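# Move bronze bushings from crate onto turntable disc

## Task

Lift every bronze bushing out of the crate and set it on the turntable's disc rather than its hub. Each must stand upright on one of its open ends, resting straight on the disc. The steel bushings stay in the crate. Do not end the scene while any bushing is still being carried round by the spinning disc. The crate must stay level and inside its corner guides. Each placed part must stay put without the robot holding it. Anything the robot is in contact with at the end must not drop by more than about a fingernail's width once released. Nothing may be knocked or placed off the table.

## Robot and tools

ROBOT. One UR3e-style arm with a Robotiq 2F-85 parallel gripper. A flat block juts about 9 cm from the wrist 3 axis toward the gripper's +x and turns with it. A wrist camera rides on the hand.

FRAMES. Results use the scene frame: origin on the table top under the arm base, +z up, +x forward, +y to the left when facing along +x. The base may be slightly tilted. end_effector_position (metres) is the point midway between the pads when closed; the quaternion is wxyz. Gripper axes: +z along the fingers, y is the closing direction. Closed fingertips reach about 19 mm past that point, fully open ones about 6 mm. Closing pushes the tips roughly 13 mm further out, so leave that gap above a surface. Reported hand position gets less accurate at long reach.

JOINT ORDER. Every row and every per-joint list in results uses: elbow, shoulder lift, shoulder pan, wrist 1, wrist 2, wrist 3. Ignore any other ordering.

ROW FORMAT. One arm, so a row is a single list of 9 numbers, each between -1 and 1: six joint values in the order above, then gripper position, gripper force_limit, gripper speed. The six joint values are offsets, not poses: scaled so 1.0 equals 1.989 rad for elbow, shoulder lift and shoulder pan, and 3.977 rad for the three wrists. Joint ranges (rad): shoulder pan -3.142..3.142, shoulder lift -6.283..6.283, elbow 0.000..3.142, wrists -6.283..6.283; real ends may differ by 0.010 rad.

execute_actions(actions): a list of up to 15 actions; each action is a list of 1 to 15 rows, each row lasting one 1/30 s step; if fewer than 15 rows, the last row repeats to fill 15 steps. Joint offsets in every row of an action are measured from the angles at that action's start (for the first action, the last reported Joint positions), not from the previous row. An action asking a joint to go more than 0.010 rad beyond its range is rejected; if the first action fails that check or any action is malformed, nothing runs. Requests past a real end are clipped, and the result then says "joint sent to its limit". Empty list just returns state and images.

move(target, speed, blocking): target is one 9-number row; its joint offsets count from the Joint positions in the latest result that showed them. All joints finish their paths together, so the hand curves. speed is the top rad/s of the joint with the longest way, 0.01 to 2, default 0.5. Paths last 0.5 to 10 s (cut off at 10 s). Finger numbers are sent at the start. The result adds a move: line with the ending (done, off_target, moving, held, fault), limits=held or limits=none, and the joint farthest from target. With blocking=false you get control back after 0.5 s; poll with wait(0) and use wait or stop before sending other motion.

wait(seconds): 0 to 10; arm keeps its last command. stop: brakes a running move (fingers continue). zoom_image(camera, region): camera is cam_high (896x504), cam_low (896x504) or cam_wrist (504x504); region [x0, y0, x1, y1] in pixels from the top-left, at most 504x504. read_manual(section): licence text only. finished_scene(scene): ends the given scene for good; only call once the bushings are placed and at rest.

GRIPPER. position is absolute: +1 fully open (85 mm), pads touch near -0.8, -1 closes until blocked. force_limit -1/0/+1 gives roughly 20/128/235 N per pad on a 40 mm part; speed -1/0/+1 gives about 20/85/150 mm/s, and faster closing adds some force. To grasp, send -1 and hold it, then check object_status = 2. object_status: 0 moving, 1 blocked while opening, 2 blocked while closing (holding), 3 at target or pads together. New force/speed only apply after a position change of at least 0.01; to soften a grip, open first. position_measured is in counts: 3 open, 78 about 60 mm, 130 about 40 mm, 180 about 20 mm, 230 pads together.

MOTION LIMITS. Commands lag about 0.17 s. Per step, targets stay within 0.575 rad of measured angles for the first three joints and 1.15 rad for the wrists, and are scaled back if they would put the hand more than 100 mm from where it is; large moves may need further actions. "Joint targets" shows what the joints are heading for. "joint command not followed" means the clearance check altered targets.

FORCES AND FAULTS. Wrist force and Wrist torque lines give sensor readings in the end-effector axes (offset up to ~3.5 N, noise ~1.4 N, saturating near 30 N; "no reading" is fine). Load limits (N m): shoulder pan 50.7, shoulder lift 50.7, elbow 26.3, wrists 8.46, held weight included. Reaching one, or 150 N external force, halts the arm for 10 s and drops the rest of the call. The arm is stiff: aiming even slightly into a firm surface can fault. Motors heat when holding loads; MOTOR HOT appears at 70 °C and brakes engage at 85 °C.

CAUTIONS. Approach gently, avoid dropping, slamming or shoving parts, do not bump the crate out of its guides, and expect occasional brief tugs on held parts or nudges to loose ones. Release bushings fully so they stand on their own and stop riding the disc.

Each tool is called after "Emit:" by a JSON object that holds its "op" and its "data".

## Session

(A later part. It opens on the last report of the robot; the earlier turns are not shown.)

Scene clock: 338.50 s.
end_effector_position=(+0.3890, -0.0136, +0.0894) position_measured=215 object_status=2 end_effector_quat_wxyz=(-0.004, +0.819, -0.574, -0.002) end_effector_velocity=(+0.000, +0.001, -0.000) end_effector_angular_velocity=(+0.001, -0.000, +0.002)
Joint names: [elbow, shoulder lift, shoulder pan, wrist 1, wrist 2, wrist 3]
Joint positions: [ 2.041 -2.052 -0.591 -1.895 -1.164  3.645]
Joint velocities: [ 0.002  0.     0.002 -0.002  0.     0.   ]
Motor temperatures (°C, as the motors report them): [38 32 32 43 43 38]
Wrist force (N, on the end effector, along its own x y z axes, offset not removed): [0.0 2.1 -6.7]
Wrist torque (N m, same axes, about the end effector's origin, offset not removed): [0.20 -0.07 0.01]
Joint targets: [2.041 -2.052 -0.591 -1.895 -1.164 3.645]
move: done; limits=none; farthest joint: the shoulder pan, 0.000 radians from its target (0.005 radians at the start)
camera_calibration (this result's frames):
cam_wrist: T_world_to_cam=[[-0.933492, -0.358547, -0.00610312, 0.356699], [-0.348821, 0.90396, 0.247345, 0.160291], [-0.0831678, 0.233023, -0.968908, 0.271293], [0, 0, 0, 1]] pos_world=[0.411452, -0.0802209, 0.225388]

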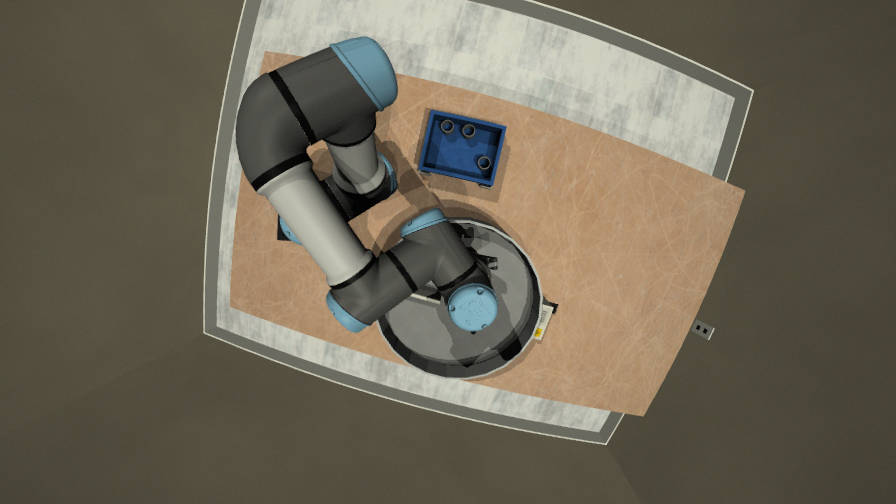

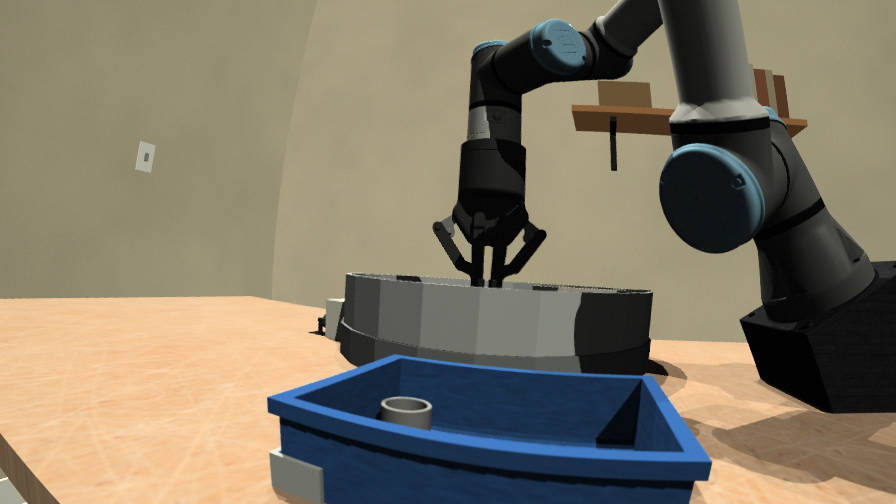

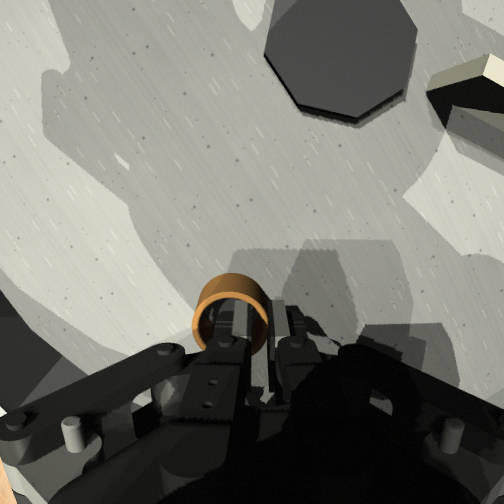

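Emit:
{"op": "move", "data": {"target": [0,0,0,0,0,0,-0.6,-0.6,0.5]}}

Emit:
{"op": "move", "data": {"target": [-0.180,-0.066,-0.116,0.149,0.017,0,-0.6,-0.6,0.5], "speed": 0.6}}

Emit:
{"op": "move", "data": {"target": [-0.019,0.170,0.754,-0.1805,-0.164,0,-0.4,-0.6,0], "speed": 1}}

Emit:
{"op": "wait", "data": {"seconds": 10}}

Emit:
{"op": "wait", "data": {"seconds": 5}}

Scene clock: 366.50 s.
end_effector_position=(+0.3890, -0.0136, +0.0894) position_measured=205 object_status=3 end_effector_quat_wxyz=(-0.004, +0.819, -0.574, -0.002) end_effector_velocity=(-0.000, -0.000, -0.000) end_effector_angular_velocity=(+0.000, +0.001, -0.001)
Joint names: [elbow, shoulder lift, shoulder pan, wrist 1, wrist 2, wrist 3]
Joint positions: [ 2.041 -2.052 -0.591 -1.895 -1.164  3.645]
Joint velocities: [ 0.001 -0.    -0.001  0.    -0.    -0.   ]
Motor temperatures (°C, as the motors report them): [38 33 32 43 43 38]
Wrist force (N, on the end effector, along its own x y z axes, offset not removed): [0.8 1.2 0.8]
Wrist torque (N m, same axes, about the end effector's origin, offset not removed): [0.19 -0.17 -0.01]
Joint targets: [2.041 -2.052 -0.591 -1.895 -1.164 3.645]
move: done; limits=none; farthest joint: the shoulder pan, 0.000 radians from its target (0.000 radians at the start)
camera_calibration (this result's frames):
cam_wrist: T_world_to_cam=[[-0.933493, -0.358544, -0.00608703, 0.356696], [-0.348808, 0.903942, 0.24743, 0.160271], [-0.0832124, 0.233098, -0.968887, 0.271285], [0, 0, 0, 1]] pos_world=[0.411451, -0.0802199, 0.22536]

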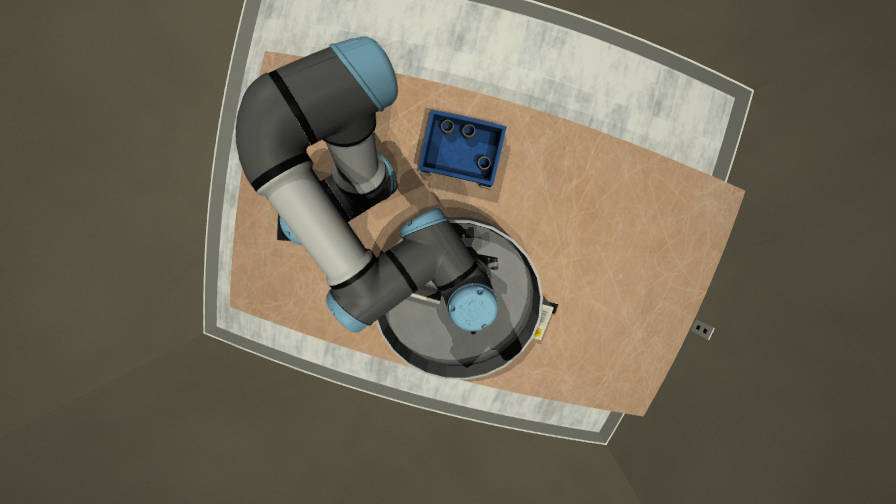

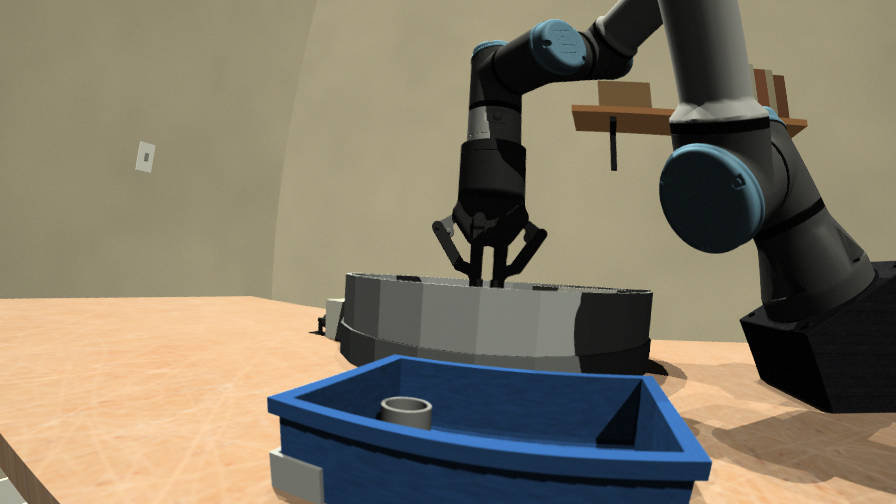

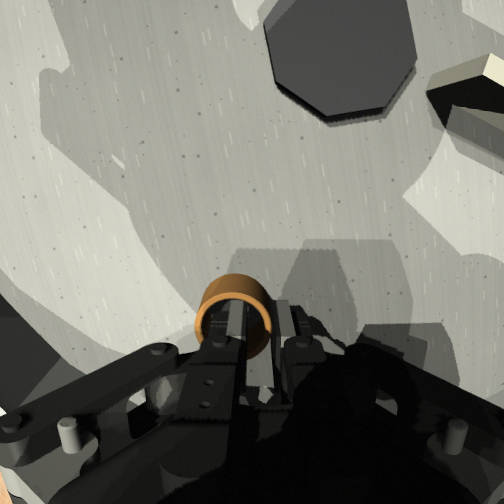

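Scene clock: 368.17 s.
end_effector_position=(+0.3913, -0.0148, +0.1748) position_measured=205 object_status=3 end_effector_quat_wxyz=(-0.005, +0.743, -0.669, -0.002) end_effector_velocity=(+0.000, -0.000, +0.001) end_effector_angular_velocity=(-0.001, -0.000, -0.001)
Joint names: [elbow, shoulder lift, shoulder pan, wrist 1, wrist 2, wrist 3]
Joint positions: [ 1.683 -2.183 -0.822 -1.302 -1.096  3.645]
Joint velocities: [-0.003 -0.    -0.001  0.003 -0.     0.   ]
Motor temperatures (°C, as the motors report them): [38 33 32 43 43 38]
Wrist force (N, on the end effector, along its own x y z axes, offset not removed): [0.4 1.0 0.3]
Wrist torque (N m, same axes, about the end effector's origin, offset not removed): [0.13 -0.10 0.02]
Joint targets: [1.683 -2.183 -0.822 -1.302 -1.096 3.645]
move: done; limits=none; farthest joint: the shoulder pan, 0.000 radians from its target (0.230 radians at the start)
camera_calibration (this result's frames):
cam_wrist: T_world_to_cam=[[-0.992481, -0.1222, -0.00700564, 0.385717], [-0.120097, 0.96116, 0.24849, 0.0521517], [-0.0236318, 0.247463, -0.968609, 0.331318], [0, 0, 0, 1]] pos_world=[0.396909, -0.0849807, 0.310661]

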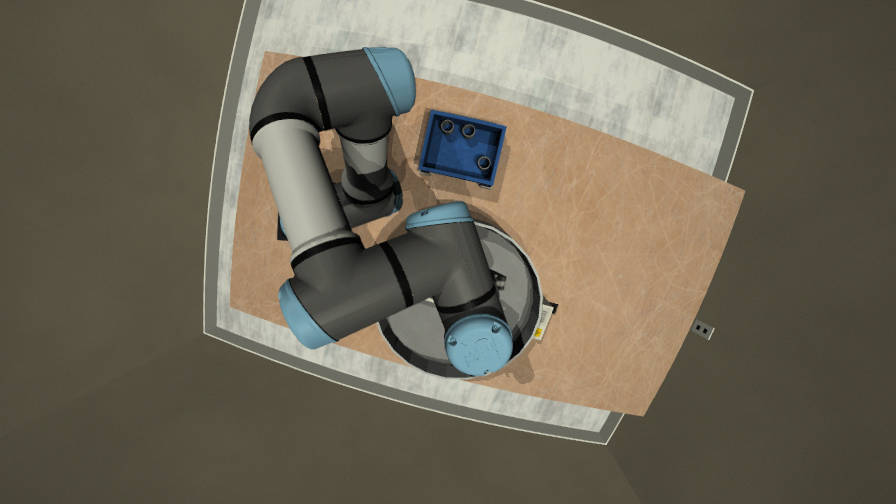

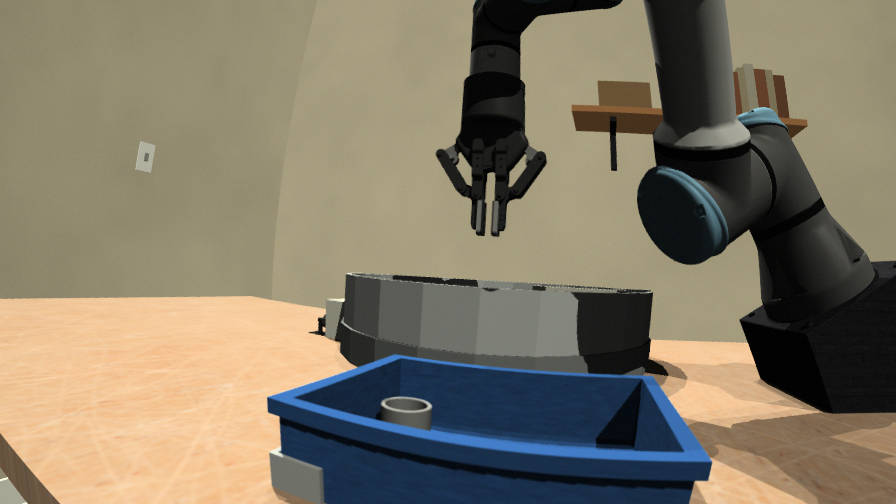

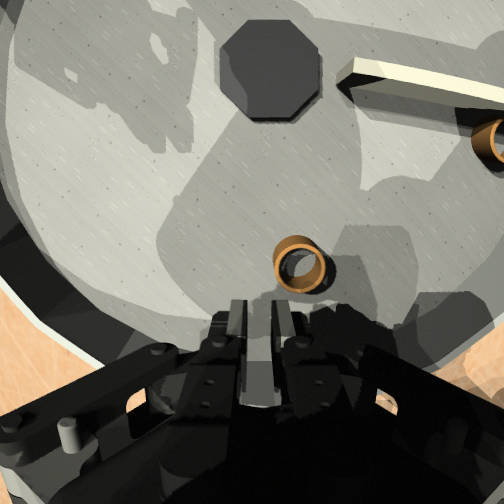

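Scene clock: 370.43 s.
end_effector_position=(+0.3800, +0.2562, +0.1962) position_measured=179 object_status=3 end_effector_quat_wxyz=(-0.036, +0.996, -0.047, +0.069) end_effector_velocity=(-0.000, +0.001, +0.001) end_effector_angular_velocity=(+0.001, -0.002, +0.002)
Joint names: [elbow, shoulder lift, shoulder pan, wrist 1, wrist 2, wrist 3]
Joint positions: [ 1.645 -1.845  0.677 -2.02  -1.748  3.645]
Joint velocities: [-0.001  0.     0.003 -0.001 -0.001 -0.   ]
Motor temperatures (°C, as the motors report them): [38 33 32 43 43 38]
Wrist force (N, on the end effector, along its own x y z axes, offset not removed): [0.8 1.2 0.4]
Wrist torque (N m, same axes, about the end effector's origin, offset not removed): [0.13 -0.12 0.00]
Joint targets: [1.645 -1.845 0.678 -2.020 -1.748 3.645]
move: done; limits=none; farthest joint: the shoulder pan, 0.000 radians from its target (1.499 radians at the start)
camera_calibration (this result's frames):
cam_wrist: T_world_to_cam=[[-0.0701967, -0.994446, -0.0784236, 0.294748], [-0.992628, 0.0618486, 0.104231, 0.375243], [-0.0988017, 0.0851621, -0.991456, 0.359419], [0, 0, 0, 1]] pos_world=[0.428679, 0.239294, 0.340351]

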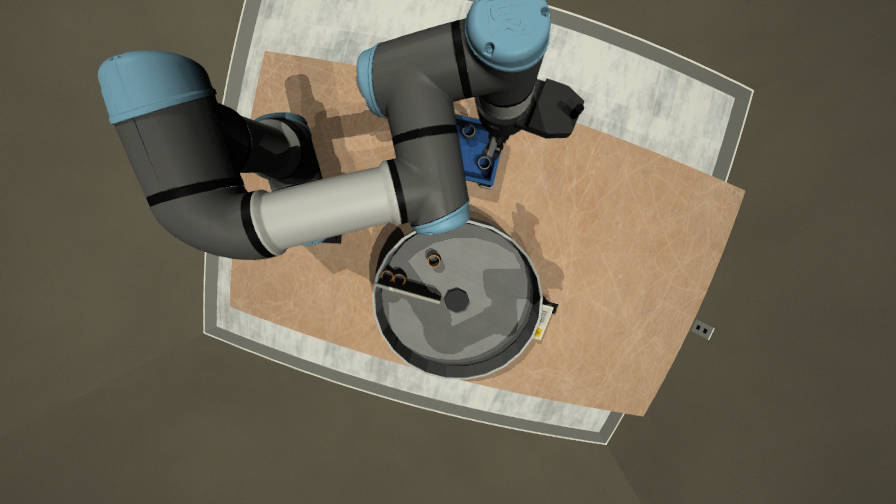

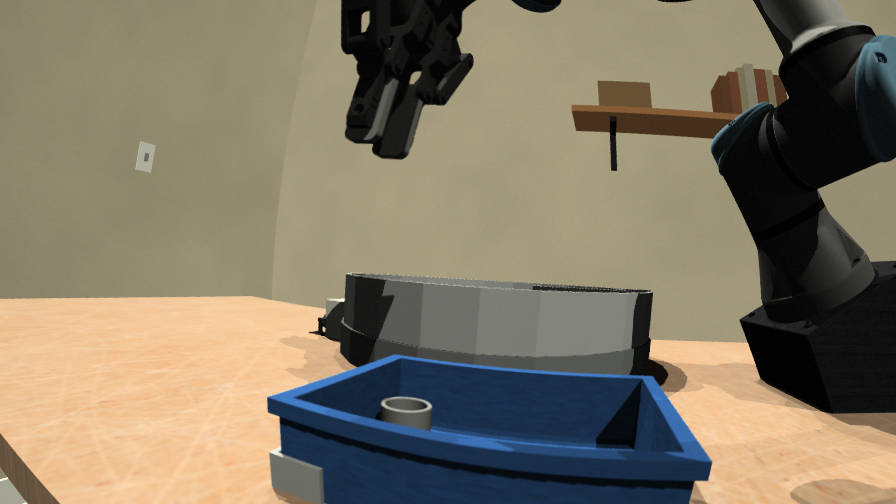

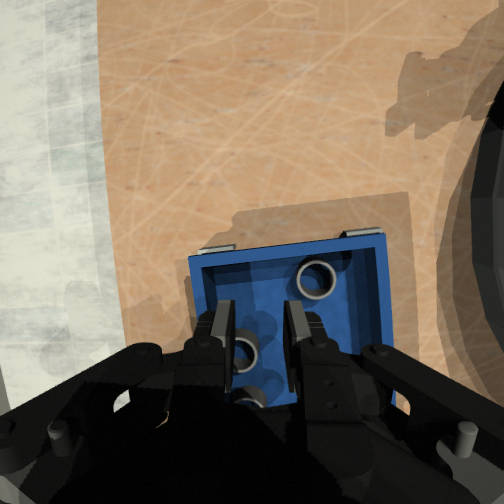

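Scene clock: 380.43 s.
end_effector_position=(+0.3799, +0.2563, +0.1963) position_measured=179 object_status=3 end_effector_quat_wxyz=(-0.036, +0.996, -0.047, +0.069) end_effector_velocity=(+0.000, -0.000, -0.000) end_effector_angular_velocity=(-0.001, +0.000, -0.000)
Joint names: [elbow, shoulder lift, shoulder pan, wrist 1, wrist 2, wrist 3]
Joint positions: [ 1.645 -1.845  0.678 -2.02  -1.748  3.645]
Joint velocities: [ 0.     0.    -0.001 -0.    -0.    -0.   ]
Motor temperatures (°C, as the motors report them): [38 33 32 43 43 38]
Wrist force (N, on the end effector, along its own x y z axes, offset not removed): [0.8 1.4 0.3]
Wrist torque (N m, same axes, about the end effector's origin, offset not removed): [0.19 -0.17 0.01]
Joint targets: [1.645 -1.845 0.678 -2.020 -1.748 3.645]
wait: 10.00 s; at rest by 0.17 s
camera_calibration (this result's frames):
cam_wrist: T_world_to_cam=[[-0.0699884, -0.994455, -0.0784954, 0.294749], [-0.99265, 0.0616408, 0.104147, 0.375292], [-0.0987307, 0.0852075, -0.991459, 0.359397], [0, 0, 0, 1]] pos_world=[0.428646, 0.239358, 0.340379]

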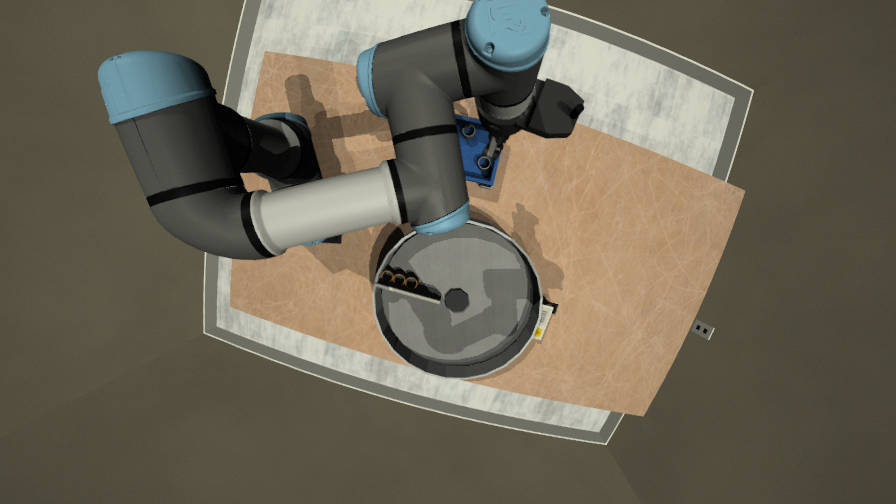

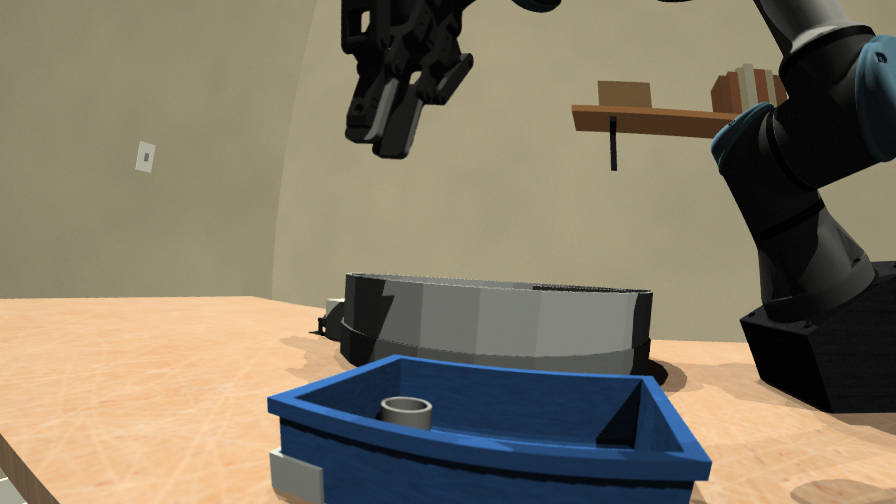

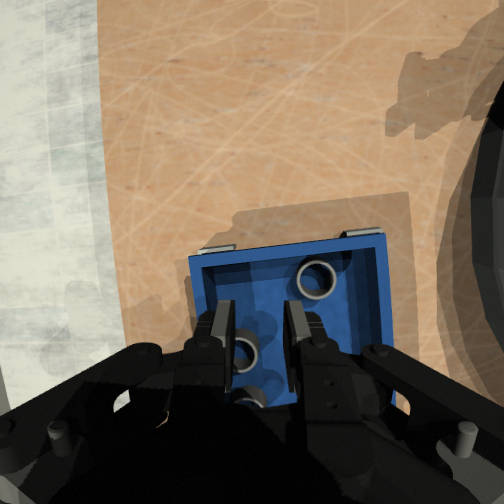

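Scene clock: 385.43 s.
end_effector_position=(+0.3799, +0.2563, +0.1963) position_measured=179 object_status=3 end_effector_quat_wxyz=(-0.036, +0.996, -0.047, +0.069) end_effector_velocity=(-0.001, -0.000, -0.001) end_effector_angular_velocity=(-0.001, +0.003, +0.000)
Joint names: [elbow, shoulder lift, shoulder pan, wrist 1, wrist 2, wrist 3]
Joint positions: [ 1.645 -1.845  0.678 -2.02  -1.748  3.645]
Joint velocities: [ 0.003  0.001 -0.     0.     0.     0.   ]
Motor temperatures (°C, as the motors report them): [38 33 32 43 43 38]
Wrist force (N, on the end effector, along its own x y z axes, offset not removed): [1.1 1.4 0.2]
Wrist torque (N m, same axes, about the end effector's origin, offset not removed): [0.21 -0.18 -0.02]
Joint targets: [1.645 -1.845 0.678 -2.020 -1.748 3.645]
wait: 5.00 s; at rest by 0.17 s
camera_calibration (this result's frames):
cam_wrist: T_world_to_cam=[[-0.0699882, -0.994455, -0.0784952, 0.294749], [-0.99265, 0.0616406, 0.104147, 0.375292], [-0.0987308, 0.0852073, -0.99146, 0.359398], [0, 0, 0, 1]] pos_world=[0.428646, 0.239358, 0.340379]

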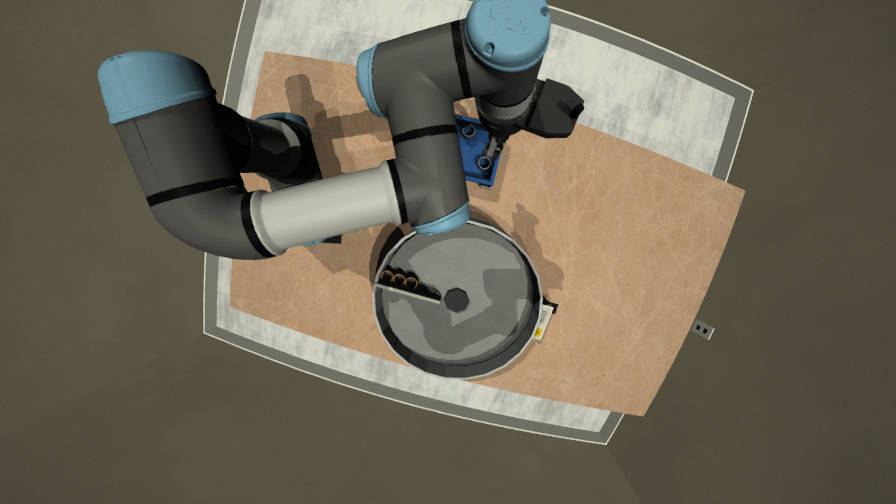

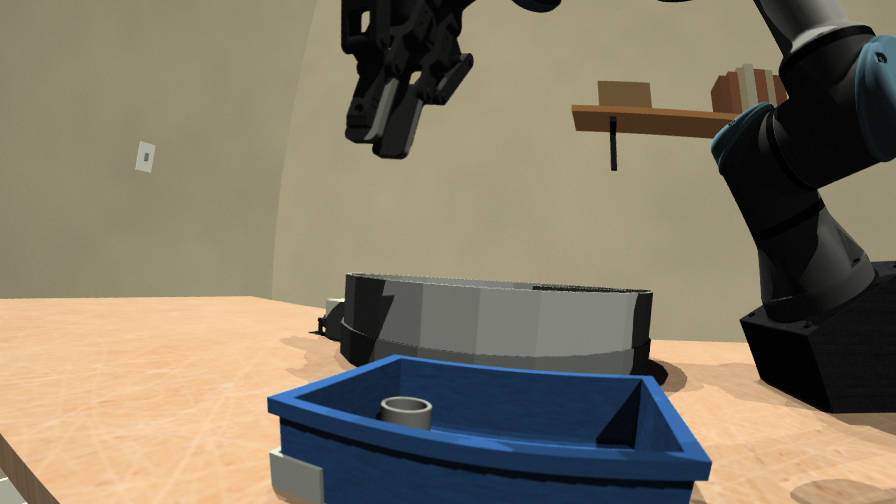

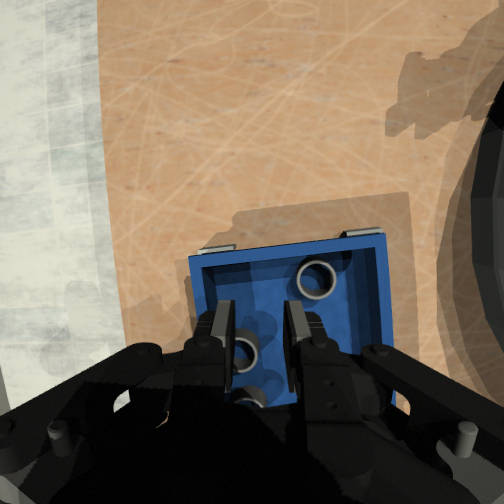

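Emit:
{"op": "wait", "data": {"seconds": 4}}

Emit:
{"op": "zoom_image", "data": {"camera": "cam_high", "region": [360,240,480,320]}}

Emit:
{"op": "wait", "data": {"seconds": 3}}

Emit:
{"op": "zoom_image", "data": {"camera": "cam_high", "region": [360,240,480,320]}}

Scene clock: 391.90 s.
end_effector_position=(+0.3799, +0.2563, +0.1963) position_measured=179 object_status=3 end_effector_quat_wxyz=(-0.036, +0.996, -0.047, +0.069) end_effector_velocity=(-0.001, +0.000, +0.000) end_effector_angular_velocity=(+0.001, +0.000, +0.001)
Joint names: [elbow, shoulder lift, shoulder pan, wrist 1, wrist 2, wrist 3]
Joint positions: [ 1.645 -1.845  0.678 -2.02  -1.748  3.645]
Joint velocities: [ 0.001 -0.     0.002  0.     0.    -0.   ]
Motor temperatures (°C, as the motors report them): [38 33 32 43 43 38]
Wrist force (N, on the end effector, along its own x y z axes, offset not removed): [1.2 1.8 0.6]
Wrist torque (N m, same axes, about the end effector's origin, offset not removed): [0.23 -0.22 0.03]
Joint targets: [1.645 -1.845 0.678 -2.020 -1.748 3.645]
wait: 4.00 s; at rest from the start
camera_calibration (this result's frames):
cam_wrist: T_world_to_cam=[[-0.0699882, -0.994455, -0.0784953, 0.294749], [-0.99265, 0.0616406, 0.104147, 0.375292], [-0.0987307, 0.0852074, -0.99146, 0.359397], [0, 0, 0, 1]] pos_world=[0.428646, 0.239358, 0.340379]

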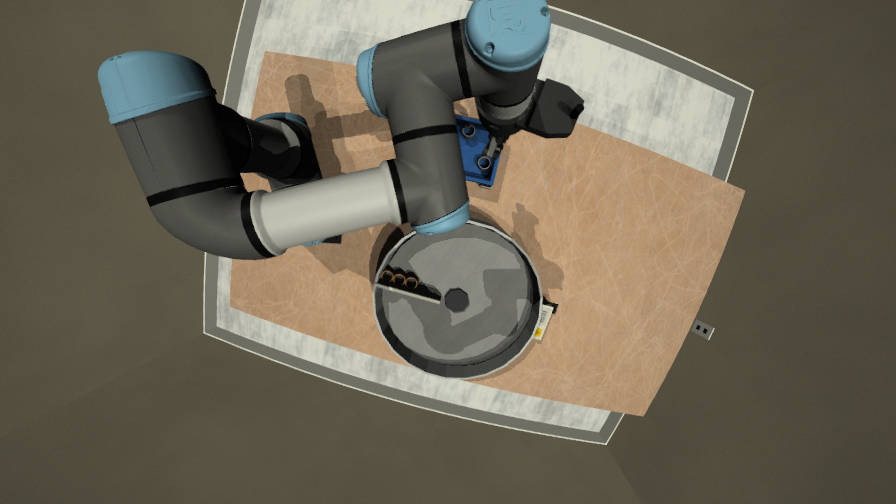

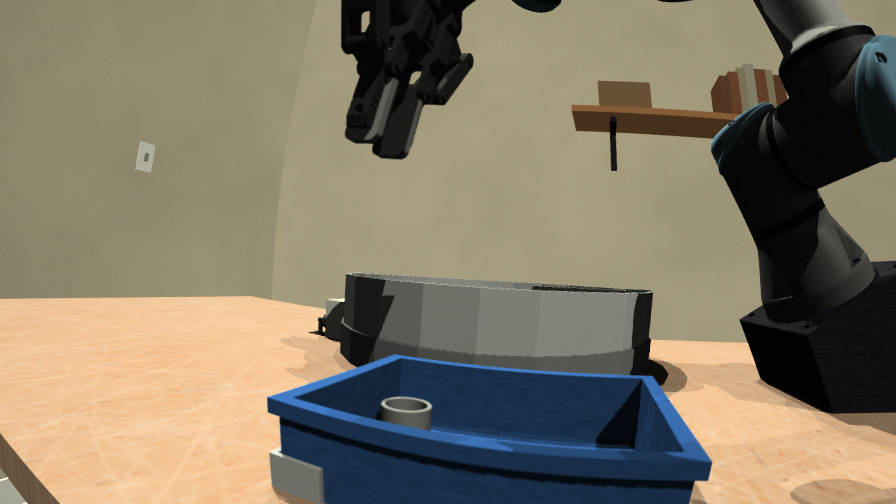

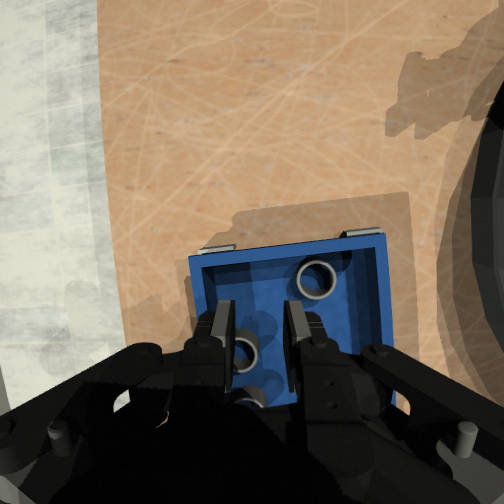

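Region (360, 240, 480, 320) of cam_high's 896x504 image, scaled by 4.200, with more detail than that image has.

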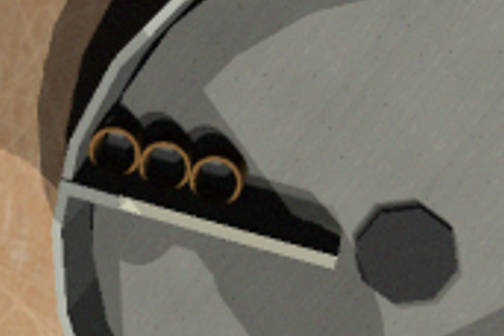

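Scene clock: 394.90 s.
end_effector_position=(+0.3799, +0.2563, +0.1963) position_measured=179 object_status=3 end_effector_quat_wxyz=(-0.036, +0.996, -0.047, +0.069) end_effector_velocity=(-0.000, +0.000, +0.000) end_effector_angular_velocity=(+0.001, -0.001, +0.000)
Joint names: [elbow, shoulder lift, shoulder pan, wrist 1, wrist 2, wrist 3]
Joint positions: [ 1.645 -1.845  0.678 -2.02  -1.748  3.645]
Joint velocities: [-0.    -0.001  0.001  0.    -0.    -0.   ]
Motor temperatures (°C, as the motors report them): [38 33 32 43 43 38]
Wrist force (N, on the end effector, along its own x y z axes, offset not removed): [0.2 1.5 0.0]
Wrist torque (N m, same axes, about the end effector's origin, offset not removed): [0.17 -0.07 0.03]
Joint targets: [1.645 -1.845 0.678 -2.020 -1.748 3.645]
wait: 3.00 s; at rest by 0.17 s
camera_calibration (this result's frames):
cam_wrist: T_world_to_cam=[[-0.0699882, -0.994455, -0.0784953, 0.294749], [-0.99265, 0.0616406, 0.104147, 0.375292], [-0.0987309, 0.0852074, -0.991459, 0.359398], [0, 0, 0, 1]] pos_world=[0.428646, 0.239358, 0.340379]

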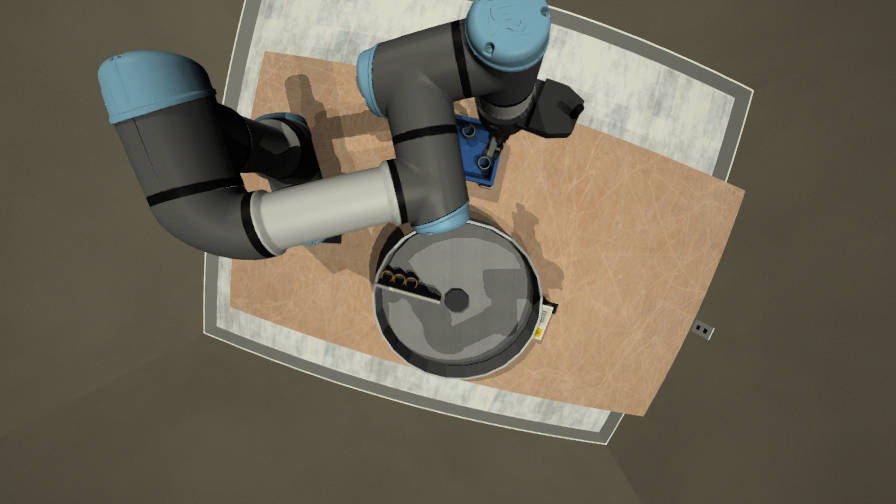

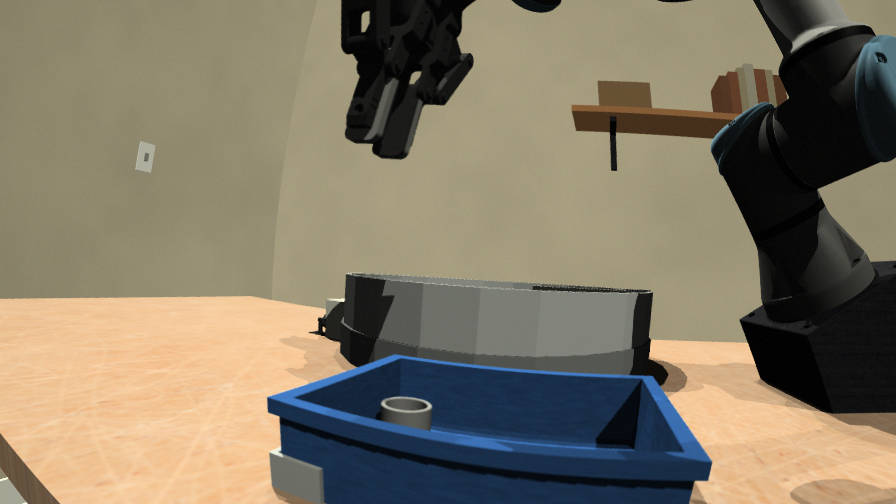

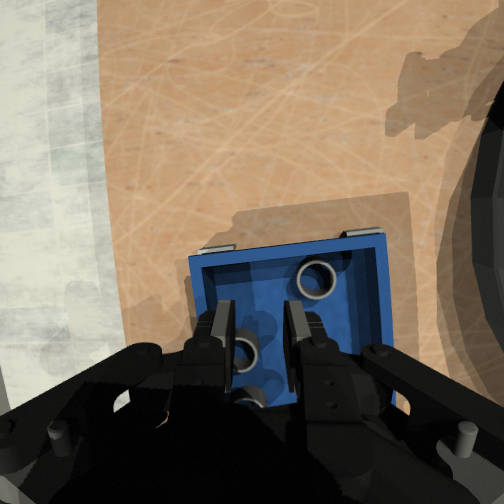

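Region (360, 240, 480, 320) of cam_high's 896x504 image, scaled by 4.200, with more detail than that image has.

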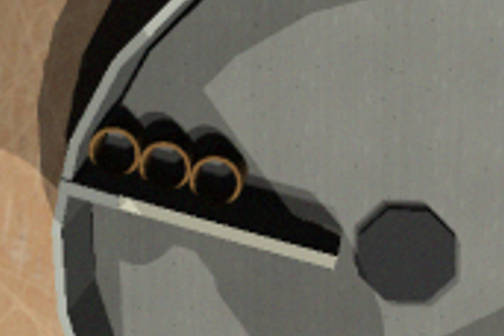

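Stationary.

Emit:
{"op": "finished_scene", "data": {"scene": 1}}

The scene is finished: the task was done.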